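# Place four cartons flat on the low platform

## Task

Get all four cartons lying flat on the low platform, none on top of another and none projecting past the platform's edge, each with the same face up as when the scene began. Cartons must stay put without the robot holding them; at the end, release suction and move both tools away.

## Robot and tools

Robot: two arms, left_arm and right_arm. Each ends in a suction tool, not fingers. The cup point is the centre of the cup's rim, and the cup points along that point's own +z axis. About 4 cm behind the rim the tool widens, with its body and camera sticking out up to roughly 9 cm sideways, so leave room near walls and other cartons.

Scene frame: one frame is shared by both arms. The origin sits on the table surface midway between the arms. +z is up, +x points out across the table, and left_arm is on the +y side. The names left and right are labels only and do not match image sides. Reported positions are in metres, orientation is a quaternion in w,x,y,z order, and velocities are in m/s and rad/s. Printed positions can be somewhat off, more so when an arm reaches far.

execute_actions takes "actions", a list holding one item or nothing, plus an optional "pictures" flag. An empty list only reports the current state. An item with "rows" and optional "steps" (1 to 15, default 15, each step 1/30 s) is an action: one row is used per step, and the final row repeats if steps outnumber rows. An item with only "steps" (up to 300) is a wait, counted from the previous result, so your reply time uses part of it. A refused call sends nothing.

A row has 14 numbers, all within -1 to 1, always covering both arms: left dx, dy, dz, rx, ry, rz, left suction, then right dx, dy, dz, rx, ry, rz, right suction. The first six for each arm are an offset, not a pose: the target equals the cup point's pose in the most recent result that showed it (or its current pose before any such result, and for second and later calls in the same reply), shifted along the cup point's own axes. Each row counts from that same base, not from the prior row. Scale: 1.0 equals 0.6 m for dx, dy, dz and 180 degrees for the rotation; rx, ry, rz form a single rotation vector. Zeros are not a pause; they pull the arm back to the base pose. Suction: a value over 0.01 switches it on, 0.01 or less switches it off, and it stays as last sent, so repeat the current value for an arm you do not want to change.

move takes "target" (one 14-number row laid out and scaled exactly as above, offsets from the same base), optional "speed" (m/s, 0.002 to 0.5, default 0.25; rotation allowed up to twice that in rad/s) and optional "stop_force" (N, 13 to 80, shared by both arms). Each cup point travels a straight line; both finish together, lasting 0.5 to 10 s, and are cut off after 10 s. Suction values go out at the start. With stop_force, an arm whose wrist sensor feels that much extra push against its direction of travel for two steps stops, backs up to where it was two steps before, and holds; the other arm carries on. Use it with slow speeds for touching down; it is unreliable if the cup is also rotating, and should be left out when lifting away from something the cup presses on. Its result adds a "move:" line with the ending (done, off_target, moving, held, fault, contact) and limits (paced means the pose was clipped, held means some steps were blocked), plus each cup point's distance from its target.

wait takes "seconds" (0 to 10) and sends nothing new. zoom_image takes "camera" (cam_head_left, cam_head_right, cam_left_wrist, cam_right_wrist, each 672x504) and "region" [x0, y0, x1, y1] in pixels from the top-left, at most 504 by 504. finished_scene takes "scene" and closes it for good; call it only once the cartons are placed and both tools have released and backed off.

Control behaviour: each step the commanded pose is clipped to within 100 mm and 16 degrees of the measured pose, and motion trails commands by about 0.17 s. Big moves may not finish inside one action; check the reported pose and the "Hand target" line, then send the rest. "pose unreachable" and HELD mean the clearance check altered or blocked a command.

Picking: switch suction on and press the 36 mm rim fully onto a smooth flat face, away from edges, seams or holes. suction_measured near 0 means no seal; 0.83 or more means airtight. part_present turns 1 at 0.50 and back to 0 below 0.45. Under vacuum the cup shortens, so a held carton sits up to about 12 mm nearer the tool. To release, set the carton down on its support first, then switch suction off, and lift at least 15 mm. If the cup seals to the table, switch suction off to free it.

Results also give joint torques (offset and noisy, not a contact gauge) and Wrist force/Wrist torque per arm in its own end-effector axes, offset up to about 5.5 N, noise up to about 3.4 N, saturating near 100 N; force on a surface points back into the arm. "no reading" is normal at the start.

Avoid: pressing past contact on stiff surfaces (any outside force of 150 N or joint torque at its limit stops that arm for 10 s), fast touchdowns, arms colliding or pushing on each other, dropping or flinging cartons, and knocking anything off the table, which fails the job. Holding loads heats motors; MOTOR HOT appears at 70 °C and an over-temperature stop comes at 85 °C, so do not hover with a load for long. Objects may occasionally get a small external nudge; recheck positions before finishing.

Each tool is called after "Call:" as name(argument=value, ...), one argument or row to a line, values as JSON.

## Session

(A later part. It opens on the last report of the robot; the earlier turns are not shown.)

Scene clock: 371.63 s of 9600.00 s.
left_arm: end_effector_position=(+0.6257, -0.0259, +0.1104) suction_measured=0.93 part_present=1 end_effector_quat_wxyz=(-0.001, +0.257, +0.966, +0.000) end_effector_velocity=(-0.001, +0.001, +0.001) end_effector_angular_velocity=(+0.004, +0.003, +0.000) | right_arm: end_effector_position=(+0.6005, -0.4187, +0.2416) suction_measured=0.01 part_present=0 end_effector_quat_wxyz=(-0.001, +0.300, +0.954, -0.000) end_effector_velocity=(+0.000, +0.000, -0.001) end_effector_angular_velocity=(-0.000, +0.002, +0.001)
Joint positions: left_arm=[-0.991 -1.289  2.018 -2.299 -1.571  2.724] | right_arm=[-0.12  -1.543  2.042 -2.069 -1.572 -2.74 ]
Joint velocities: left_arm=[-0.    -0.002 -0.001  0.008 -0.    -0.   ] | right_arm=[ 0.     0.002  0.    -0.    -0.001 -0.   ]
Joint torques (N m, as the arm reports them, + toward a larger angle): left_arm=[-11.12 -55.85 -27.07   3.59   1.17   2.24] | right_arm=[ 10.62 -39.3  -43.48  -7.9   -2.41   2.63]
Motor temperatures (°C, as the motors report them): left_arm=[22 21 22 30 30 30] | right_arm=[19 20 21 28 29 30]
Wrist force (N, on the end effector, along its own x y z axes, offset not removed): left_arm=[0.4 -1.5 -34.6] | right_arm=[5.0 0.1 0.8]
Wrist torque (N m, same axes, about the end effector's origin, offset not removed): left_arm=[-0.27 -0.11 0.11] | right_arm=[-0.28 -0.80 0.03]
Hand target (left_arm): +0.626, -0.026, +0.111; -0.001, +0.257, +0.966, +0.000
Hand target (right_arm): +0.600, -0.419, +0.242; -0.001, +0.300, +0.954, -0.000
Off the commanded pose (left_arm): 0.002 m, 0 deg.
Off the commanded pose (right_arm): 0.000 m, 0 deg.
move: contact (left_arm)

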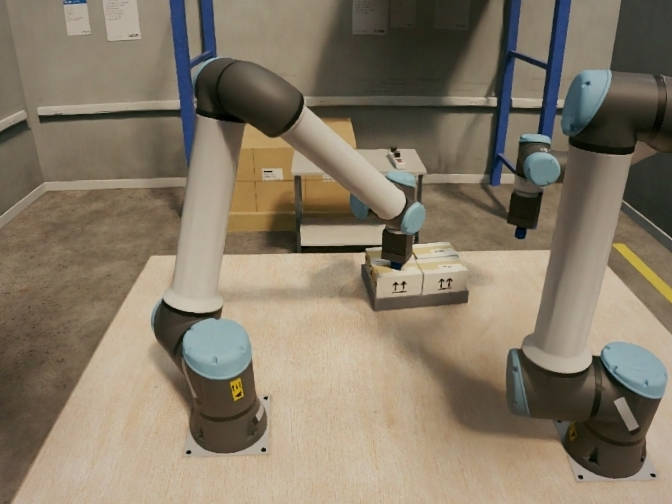

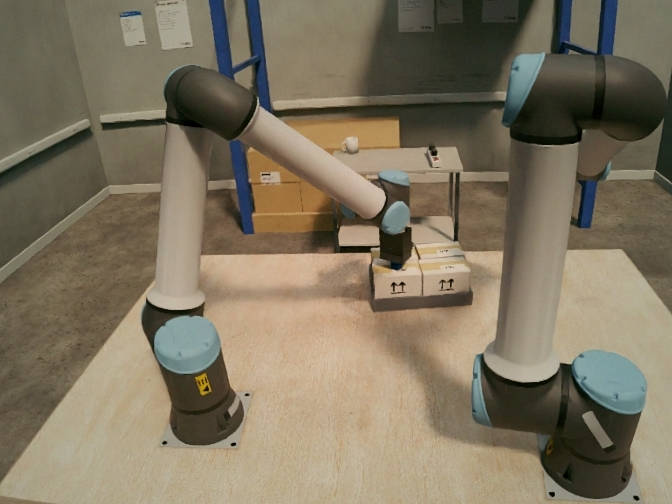

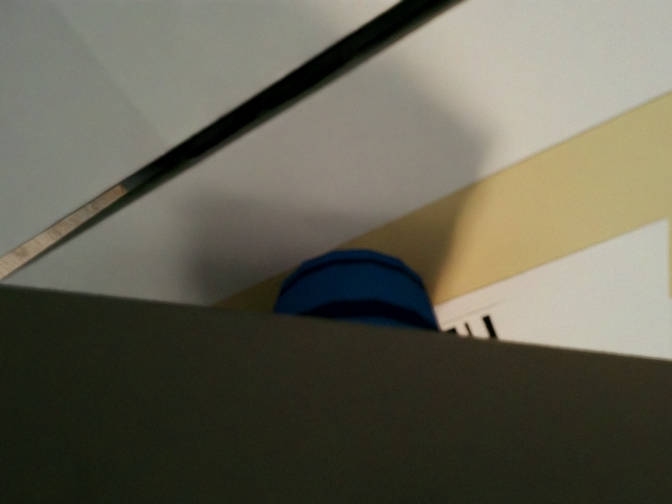

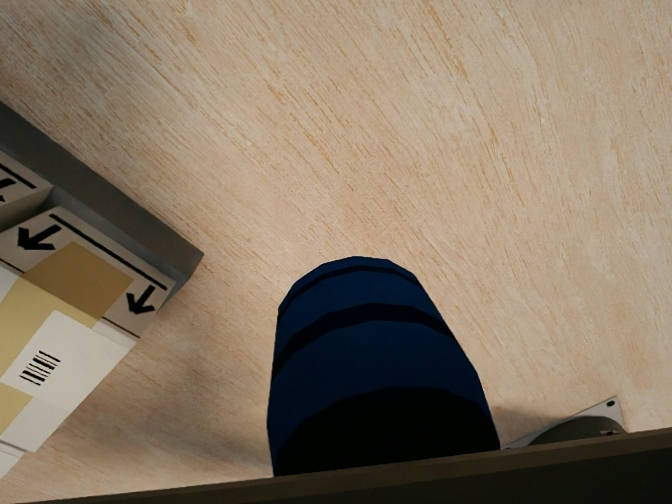

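Call:
execute_actions(
  actions=[
    {"rows": [[0,0,0,0,0,0,0, 0,0,0,0,0,0,0]], "steps": 5},
  ],
  pictures=false,
)

Call:
move(
  target=[0,0,-0.05,0,0,0,0, 0,0,0,0,0,0,0],
  speed=0.15,
)

Call:
move(
  target=[0.22,0.22,-0.27,0,0,0,0, 0,0,0,0,0,0,0],
  speed=0.35,
)

Scene clock: 380.63 s of 9600.00 s.
left_arm: end_effector_position=(+0.6258, -0.0260, +0.1109) suction_measured=0.01 part_present=0 end_effector_quat_wxyz=(-0.001, +0.257, +0.966, +0.000) end_effector_velocity=(+0.000, -0.000, -0.001) end_effector_angular_velocity=(-0.001, -0.000, +0.000) | right_arm: end_effector_position=(+0.6005, -0.4187, +0.2416) suction_measured=0.01 part_present=0 end_effector_quat_wxyz=(-0.001, +0.300, +0.954, -0.000) end_effector_velocity=(+0.000, -0.000, -0.000) end_effector_angular_velocity=(-0.001, +0.001, -0.000)
Joint positions: left_arm=[-0.991 -1.289  2.018 -2.298 -1.571  2.724] | right_arm=[-0.12  -1.543  2.042 -2.069 -1.572 -2.74 ]
Joint velocities: left_arm=[ 0.     0.002  0.    -0.003 -0.    -0.   ] | right_arm=[-0.     0.    -0.     0.    -0.001  0.   ]
Joint torques (N m, as the arm reports them, + toward a larger angle): left_arm=[ -3.27 -27.31 -25.79  -6.38   1.16  -2.15] | right_arm=[  9.4  -39.49 -43.4   -7.83  -2.37   2.68]
Motor temperatures (°C, as the motors report them): left_arm=[22 21 22 30 30 30] | right_arm=[19 20 21 28 29 30]
Wrist force (N, on the end effector, along its own x y z axes, offset not removed): left_arm=[8.4 4.7 -25.6] | right_arm=[2.8 -2.5 0.3]
Wrist torque (N m, same axes, about the end effector's origin, offset not removed): left_arm=[0.34 0.03 -0.02] | right_arm=[-0.52 -0.48 -0.01]
Hand target (left_arm): +0.626, -0.026, +0.110; -0.001, +0.257, +0.966, +0.000
Hand target (right_arm): +0.600, -0.419, +0.242; -0.001, +0.300, +0.954, -0.000
Off the commanded pose (left_arm): 0.001 m, 0 deg.
Off the commanded pose (right_arm): 0.000 m, 0 deg.
Steps of this call (steps 1 to 90: nothing new was sent; then 5.83 s passed at rest; steps 91 to 95: all 5 steps of this action). Readings (end_effector_position | what the end effector reports):
91: left_arm (+0.6257, -0.0259, +0.1109) | right_arm (+0.6005, -0.4187, +0.2416) | left_arm suction_measured=0.56 part_present=1 | right_arm suction_measured=0.01 part_present=0
92: left_arm (+0.6257, -0.0259, +0.1109) | right_arm (+0.6005, -0.4187, +0.2416) | left_arm suction_measured=0.05 part_present=0 | right_arm suction_measured=0.01 part_present=0
94: left_arm (+0.6257, -0.0260, +0.1109) | right_arm (+0.6005, -0.4187, +0.2416) | left_arm suction_measured=0.01 part_present=0 | right_arm suction_measured=0.01 part_present=0
95: the state above

Scene clock: 381.77 s of 9600.00 s.
left_arm: end_effector_position=(+0.6258, -0.0260, +0.1402) suction_measured=0.01 part_present=0 end_effector_quat_wxyz=(-0.001, +0.257, +0.966, +0.000) end_effector_velocity=(+0.000, +0.000, +0.003) end_effector_angular_velocity=(+0.000, -0.000, +0.000) | right_arm: end_effector_position=(+0.6005, -0.4187, +0.2416) suction_measured=0.01 part_present=0 end_effector_quat_wxyz=(-0.001, +0.300, +0.954, -0.000) end_effector_velocity=(+0.000, +0.000, -0.001) end_effector_angular_velocity=(-0.000, +0.001, +0.001)
Joint positions: left_arm=[-0.991 -1.323  1.997 -2.244 -1.571  2.724] | right_arm=[-0.12  -1.543  2.042 -2.069 -1.572 -2.74 ]
Joint velocities: left_arm=[ 0.    -0.003 -0.002  0.006  0.    -0.   ] | right_arm=[ 0.001  0.001  0.    -0.    -0.001 -0.   ]
Joint torques (N m, as the arm reports them, + toward a larger angle): left_arm=[ -2.2  -81.28 -48.31  -0.17   1.39  -1.22] | right_arm=[  9.98 -37.8  -43.21  -7.86  -2.43   2.64]
Motor temperatures (°C, as the motors report them): left_arm=[22 21 22 30 30 30] | right_arm=[19 20 21 28 29 30]
Wrist force (N, on the end effector, along its own x y z axes, offset not removed): left_arm=[-0.3 -1.0 0.8] | right_arm=[2.2 0.3 -1.4]
Wrist torque (N m, same axes, about the end effector's origin, offset not removed): left_arm=[-0.14 0.02 -0.13] | right_arm=[-0.13 -0.30 0.13]
Hand target (left_arm): +0.626, -0.026, +0.141; -0.001, +0.257, +0.966, +0.000
Hand target (right_arm): +0.600, -0.419, +0.242; -0.001, +0.300, +0.954, -0.000
Off the commanded pose (left_arm): 0.000 m, 0 deg.
Off the commanded pose (right_arm): 0.000 m, 0 deg.
move: done

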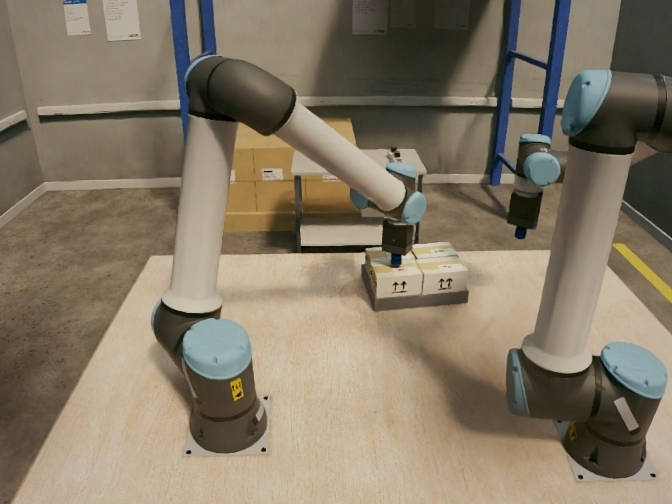

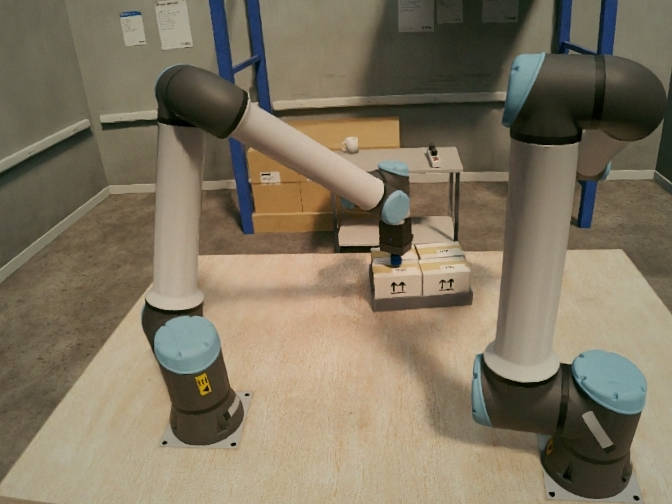

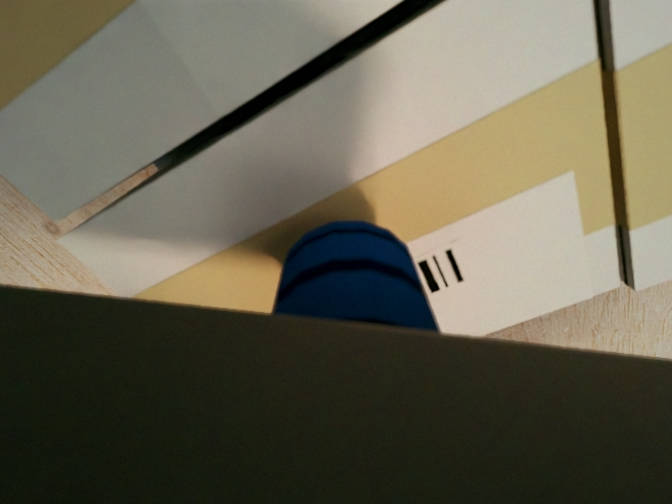

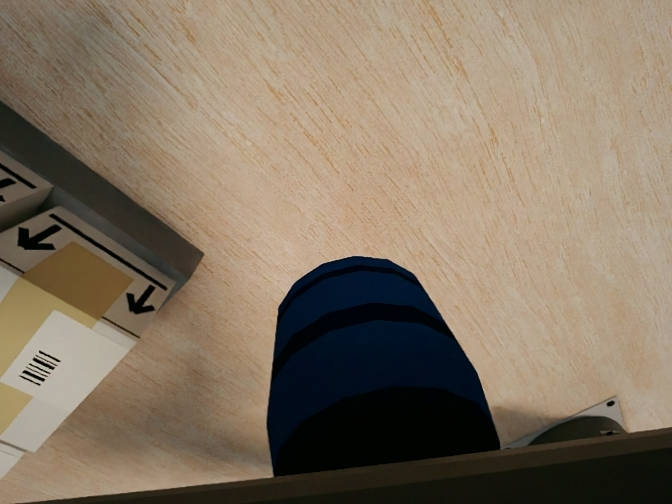

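Scene clock: 383.27 s of 9600.00 s.
left_arm: end_effector_position=(+0.5775, +0.1537, +0.3019) suction_measured=0.01 part_present=0 end_effector_quat_wxyz=(-0.001, +0.257, +0.966, +0.000) end_effector_velocity=(-0.001, +0.002, +0.002) end_effector_angular_velocity=(-0.000, +0.000, -0.000) | right_arm: end_effector_position=(+0.6005, -0.4187, +0.2416) suction_measured=0.01 part_present=0 end_effector_quat_wxyz=(-0.001, +0.300, +0.954, -0.000) end_effector_velocity=(+0.000, -0.000, -0.001) end_effector_angular_velocity=(+0.001, +0.001, -0.001)
Joint positions: left_arm=[-0.87  -1.708  2.081 -1.942 -1.572  2.845] | right_arm=[-0.12  -1.543  2.042 -2.069 -1.572 -2.74 ]
Joint velocities: left_arm=[ 0.001 -0.004 -0.     0.004 -0.     0.001] | right_arm=[-0.001  0.001 -0.    -0.     0.001 -0.   ]
Joint torques (N m, as the arm reports them, + toward a larger angle): left_arm=[ 12.22 -52.12 -54.36  -0.41  -1.47   2.54] | right_arm=[  8.38 -38.36 -43.03  -7.73  -2.32   2.46]
Motor temperatures (°C, as the motors report them): left_arm=[22 21 22 30 30 30] | right_arm=[19 20 21 28 29 30]
Wrist force (N, on the end effector, along its own x y z axes, offset not removed): left_arm=[-2.3 -3.9 1.0] | right_arm=[3.3 0.0 -1.5]
Wrist torque (N m, same axes, about the end effector's origin, offset not removed): left_arm=[-0.49 0.44 -0.07] | right_arm=[-0.25 -0.64 0.17]
Hand target (left_arm): +0.577, +0.154, +0.302; -0.001, +0.257, +0.966, +0.000
Hand target (right_arm): +0.600, -0.419, +0.242; -0.001, +0.300, +0.954, -0.000
Off the commanded pose (left_arm): 0.001 m, 0 deg.
Off the commanded pose (right_arm): 0.000 m, 0 deg.
move: done

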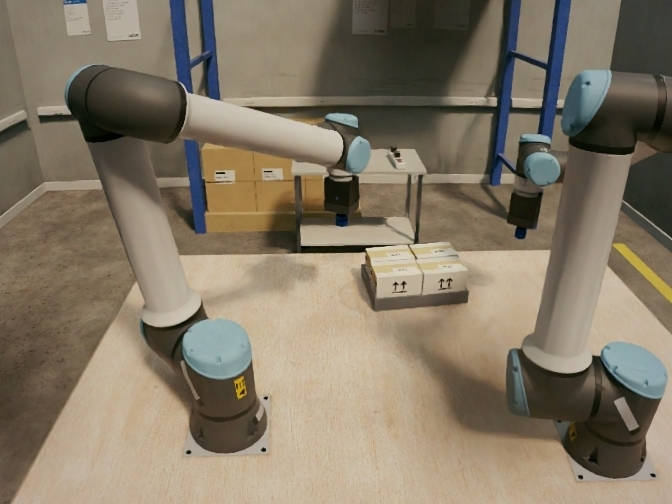

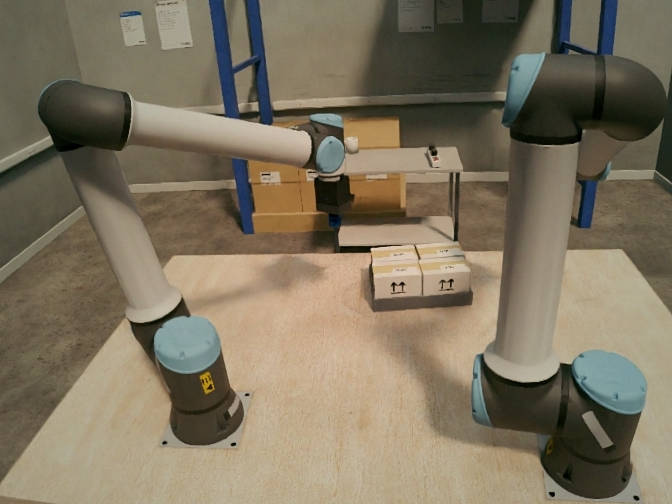

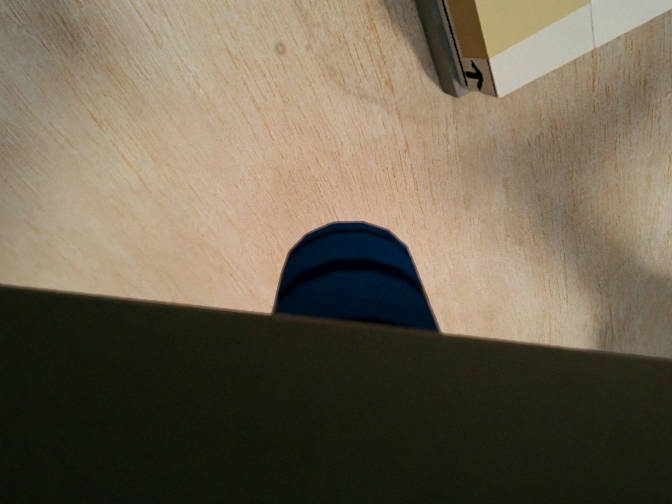

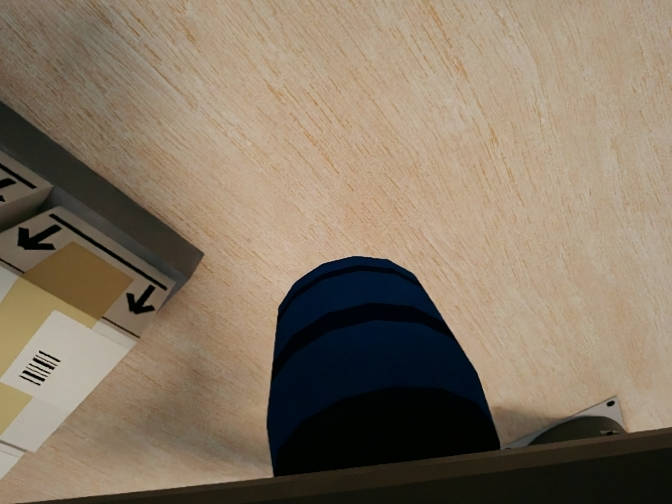

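Call:
execute_actions(
  actions=[],
)

Call:
zoom_image(
  camera="cam_head_left",
  region=[335,225,495,335],
)

Call:
zoom_image(
  camera="cam_head_right",
  region=[340,225,500,335],
)

Scene clock: 395.20 s of 9600.00 s.
left_arm: end_effector_position=(+0.5774, +0.1539, +0.3022) suction_measured=0.01 part_present=0 end_effector_quat_wxyz=(-0.001, +0.257, +0.966, +0.000) end_effector_velocity=(+0.000, -0.000, +0.000) end_effector_angular_velocity=(-0.001, +0.000, -0.000) | right_arm: end_effector_position=(+0.6005, -0.4187, +0.2416) suction_measured=0.01 part_present=0 end_effector_quat_wxyz=(-0.001, +0.300, +0.954, -0.000) end_effector_velocity=(+0.000, -0.002, +0.000) end_effector_angular_velocity=(-0.002, -0.000, -0.002)
Joint positions: left_arm=[-0.87  -1.709  2.081 -1.941 -1.572  2.845] | right_arm=[-0.12  -1.543  2.042 -2.069 -1.572 -2.74 ]
Joint velocities: left_arm=[ 0.    -0.    -0.001 -0.    -0.001  0.   ] | right_arm=[-0.002 -0.    -0.    -0.    -0.001  0.   ]
Joint torques (N m, as the arm reports them, + toward a larger angle): left_arm=[ 12.41 -51.68 -53.87  -0.41  -1.98   2.45] | right_arm=[ 10.17 -38.84 -43.47  -7.93  -2.5    2.41]
Motor temperatures (°C, as the motors report them): left_arm=[22 21 22 30 30 30] | right_arm=[19 20 21 28 29 30]
Wrist force (N, on the end effector, along its own x y z axes, offset not removed): left_arm=[-0.6 -1.9 0.2] | right_arm=[2.4 -1.3 -2.0]
Wrist torque (N m, same axes, about the end effector's origin, offset not removed): left_arm=[-0.16 0.05 -0.03] | right_arm=[-0.22 -0.35 -0.02]
Hand target (left_arm): +0.577, +0.154, +0.302; -0.001, +0.257, +0.966, +0.000
Hand target (right_arm): +0.600, -0.419, +0.242; -0.001, +0.300, +0.954, -0.000
Off the commanded pose (left_arm): 0.000 m, 0 deg.
Off the commanded pose (right_arm): 0.000 m, 0 deg.
Steps of this call (steps 1 to 90: nothing new was sent; then 8.93 s passed at rest). Readings (end_effector_position | what the end effector reports):
1: left_arm (+0.5775, +0.1537, +0.3020) | right_arm (+0.6005, -0.4187, +0.2416) | left_arm suction_measured=0.01 part_present=0 | right_arm suction_measured=0.01 part_present=0
2: left_arm (+0.5775, +0.1538, +0.3020) | right_arm (+0.6005, -0.4187, +0.2416) | left_arm suction_measured=0.01 part_present=0 | right_arm suction_measured=0.01 part_present=0
4: left_arm (+0.5775, +0.1538, +0.3021) | right_arm (+0.6005, -0.4187, +0.2416) | left_arm suction_measured=0.01 part_present=0 | right_arm suction_measured=0.01 part_present=0
8: left_arm (+0.5774, +0.1539, +0.3021) | right_arm (+0.6005, -0.4187, +0.2416) | left_arm suction_measured=0.01 part_present=0 | right_arm suction_measured=0.01 part_present=0
90: the state above

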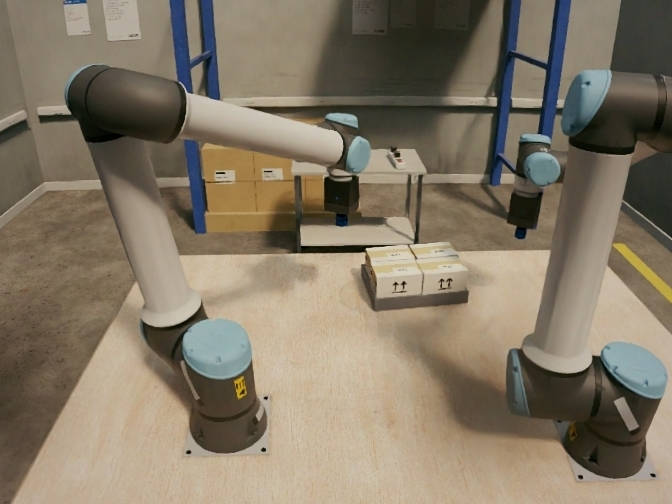

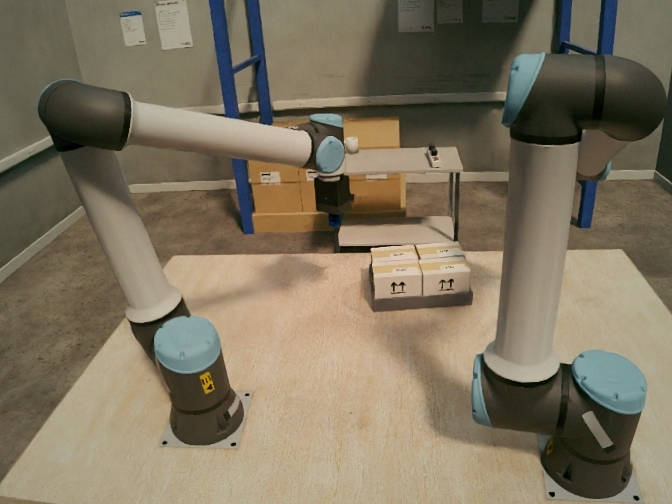

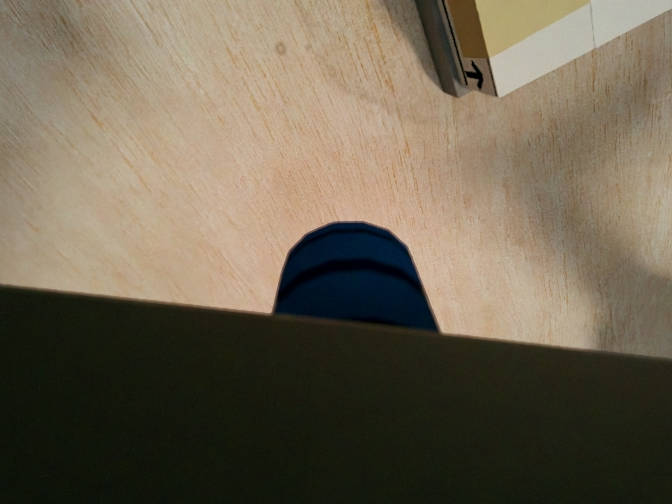

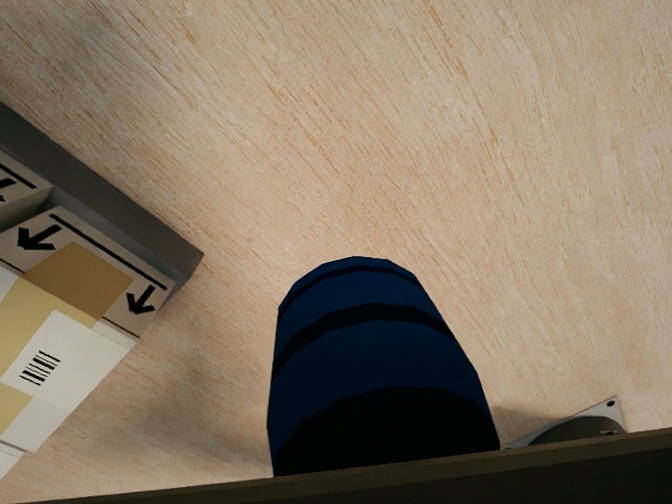

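Region (335, 225, 495, 335) of cam_head_left's 672x504 image, scaled by 3.150, with more detail than that image has; it fills the top 346 rows of this view, and the rest is white.

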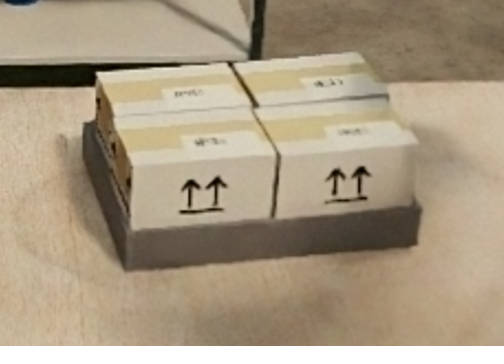

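Region (340, 225, 500, 335) of cam_head_right's 672x504 image, scaled by 3.150, with more detail than that image has; it fills the top 346 rows of this view, and the rest is white.

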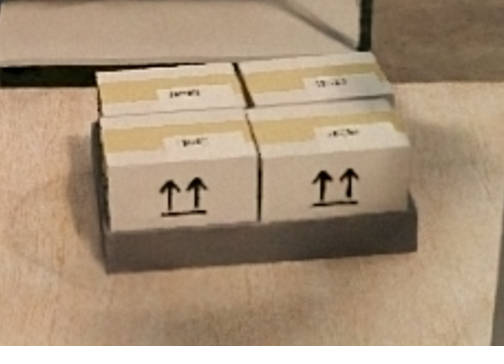

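Call:
move(
  target=[0,0,0,0,0,0,0, -0.24,0.30,0,0,0,0,0],
  speed=0.35,
)

Scene clock: 403.67 s of 9600.00 s.
left_arm: end_effector_position=(+0.5774, +0.1539, +0.3022) suction_measured=0.01 part_present=0 end_effector_quat_wxyz=(-0.001, +0.257, +0.966, +0.000) end_effector_velocity=(-0.000, +0.000, -0.000) end_effector_angular_velocity=(+0.000, +0.000, -0.000) | right_arm: end_effector_position=(+0.8213, -0.3538, +0.2416) suction_measured=0.01 part_present=0 end_effector_quat_wxyz=(-0.000, +0.300, +0.954, -0.000) end_effector_velocity=(+0.003, +0.000, -0.000) end_effector_angular_velocity=(+0.001, +0.001, -0.001)
Joint positions: left_arm=[-0.87  -1.709  2.081 -1.941 -1.572  2.845] | right_arm=[ 0.007 -1.19   1.605 -1.984 -1.571 -2.613]
Joint velocities: left_arm=[ 0.    -0.     0.001  0.    -0.     0.   ] | right_arm=[ 0.     0.005 -0.007  0.003  0.     0.002]
Joint torques (N m, as the arm reports them, + toward a larger angle): left_arm=[ 12.74 -52.7  -54.3   -0.45  -2.02   2.68] | right_arm=[ 12.07 -66.48 -53.3   -1.36  -4.07   3.22]
Motor temperatures (°C, as the motors report them): left_arm=[22 21 22 30 30 30] | right_arm=[19 20 21 28 29 30]
Wrist force (N, on the end effector, along its own x y z axes, offset not removed): left_arm=[-3.2 0.6 2.7] | right_arm=[4.7 -1.2 0.4]
Wrist torque (N m, same axes, about the end effector's origin, offset not removed): left_arm=[0.21 0.43 0.08] | right_arm=[-0.37 -0.80 0.06]
Hand target (left_arm): +0.577, +0.154, +0.302; -0.001, +0.257, +0.966, +0.000
Hand target (right_arm): +0.822, -0.354, +0.242; -0.001, +0.300, +0.954, -0.000
Off the commanded pose (left_arm): 0.000 m, 0 deg.
Off the commanded pose (right_arm): 0.001 m, 0 deg.
After step 90, 4.03 s passed at rest.
move: done

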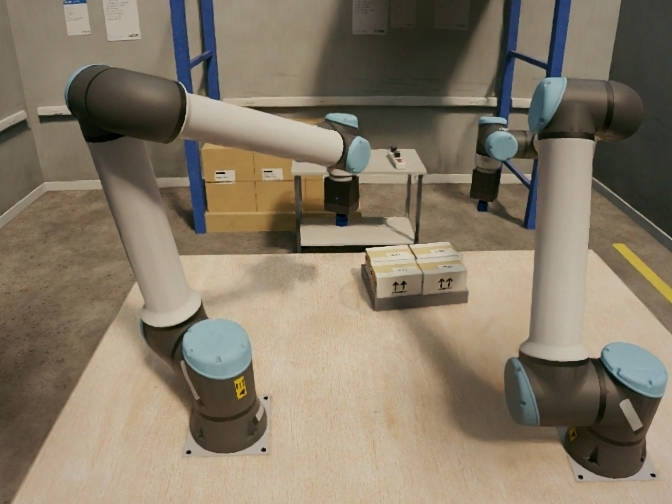

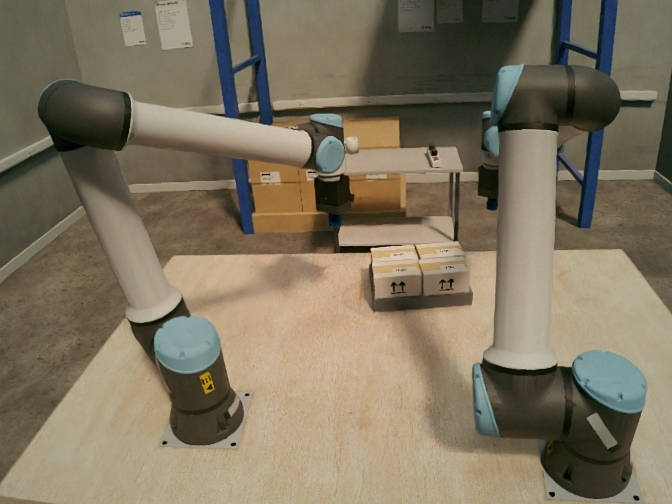

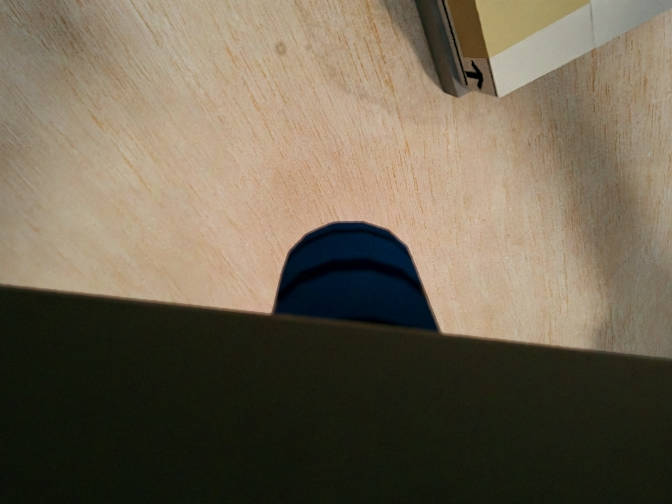

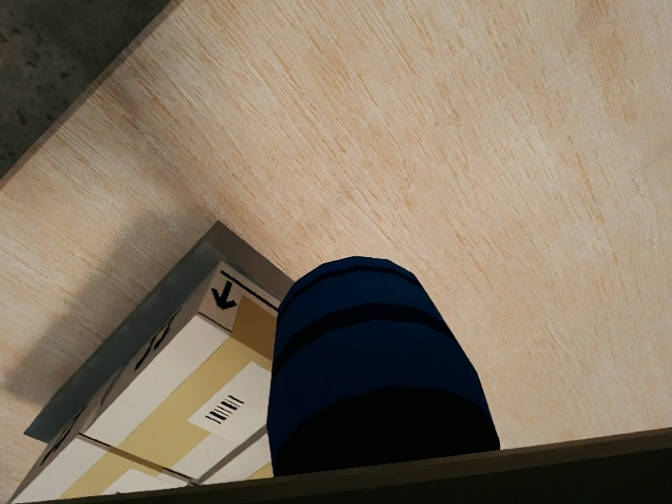

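Call:
zoom_image(
  camera="cam_right_wrist",
  region=[0,200,300,500],
)

Region (0, 200, 300, 500) of cam_right_wrist's 672x504 image, scaled by 1.680, with more detail than that image has.

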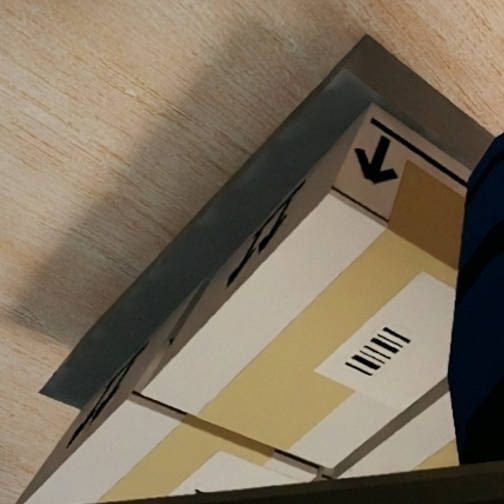

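Call:
finished_scene(
  scene=1,
)

The scene is finished: the task was done.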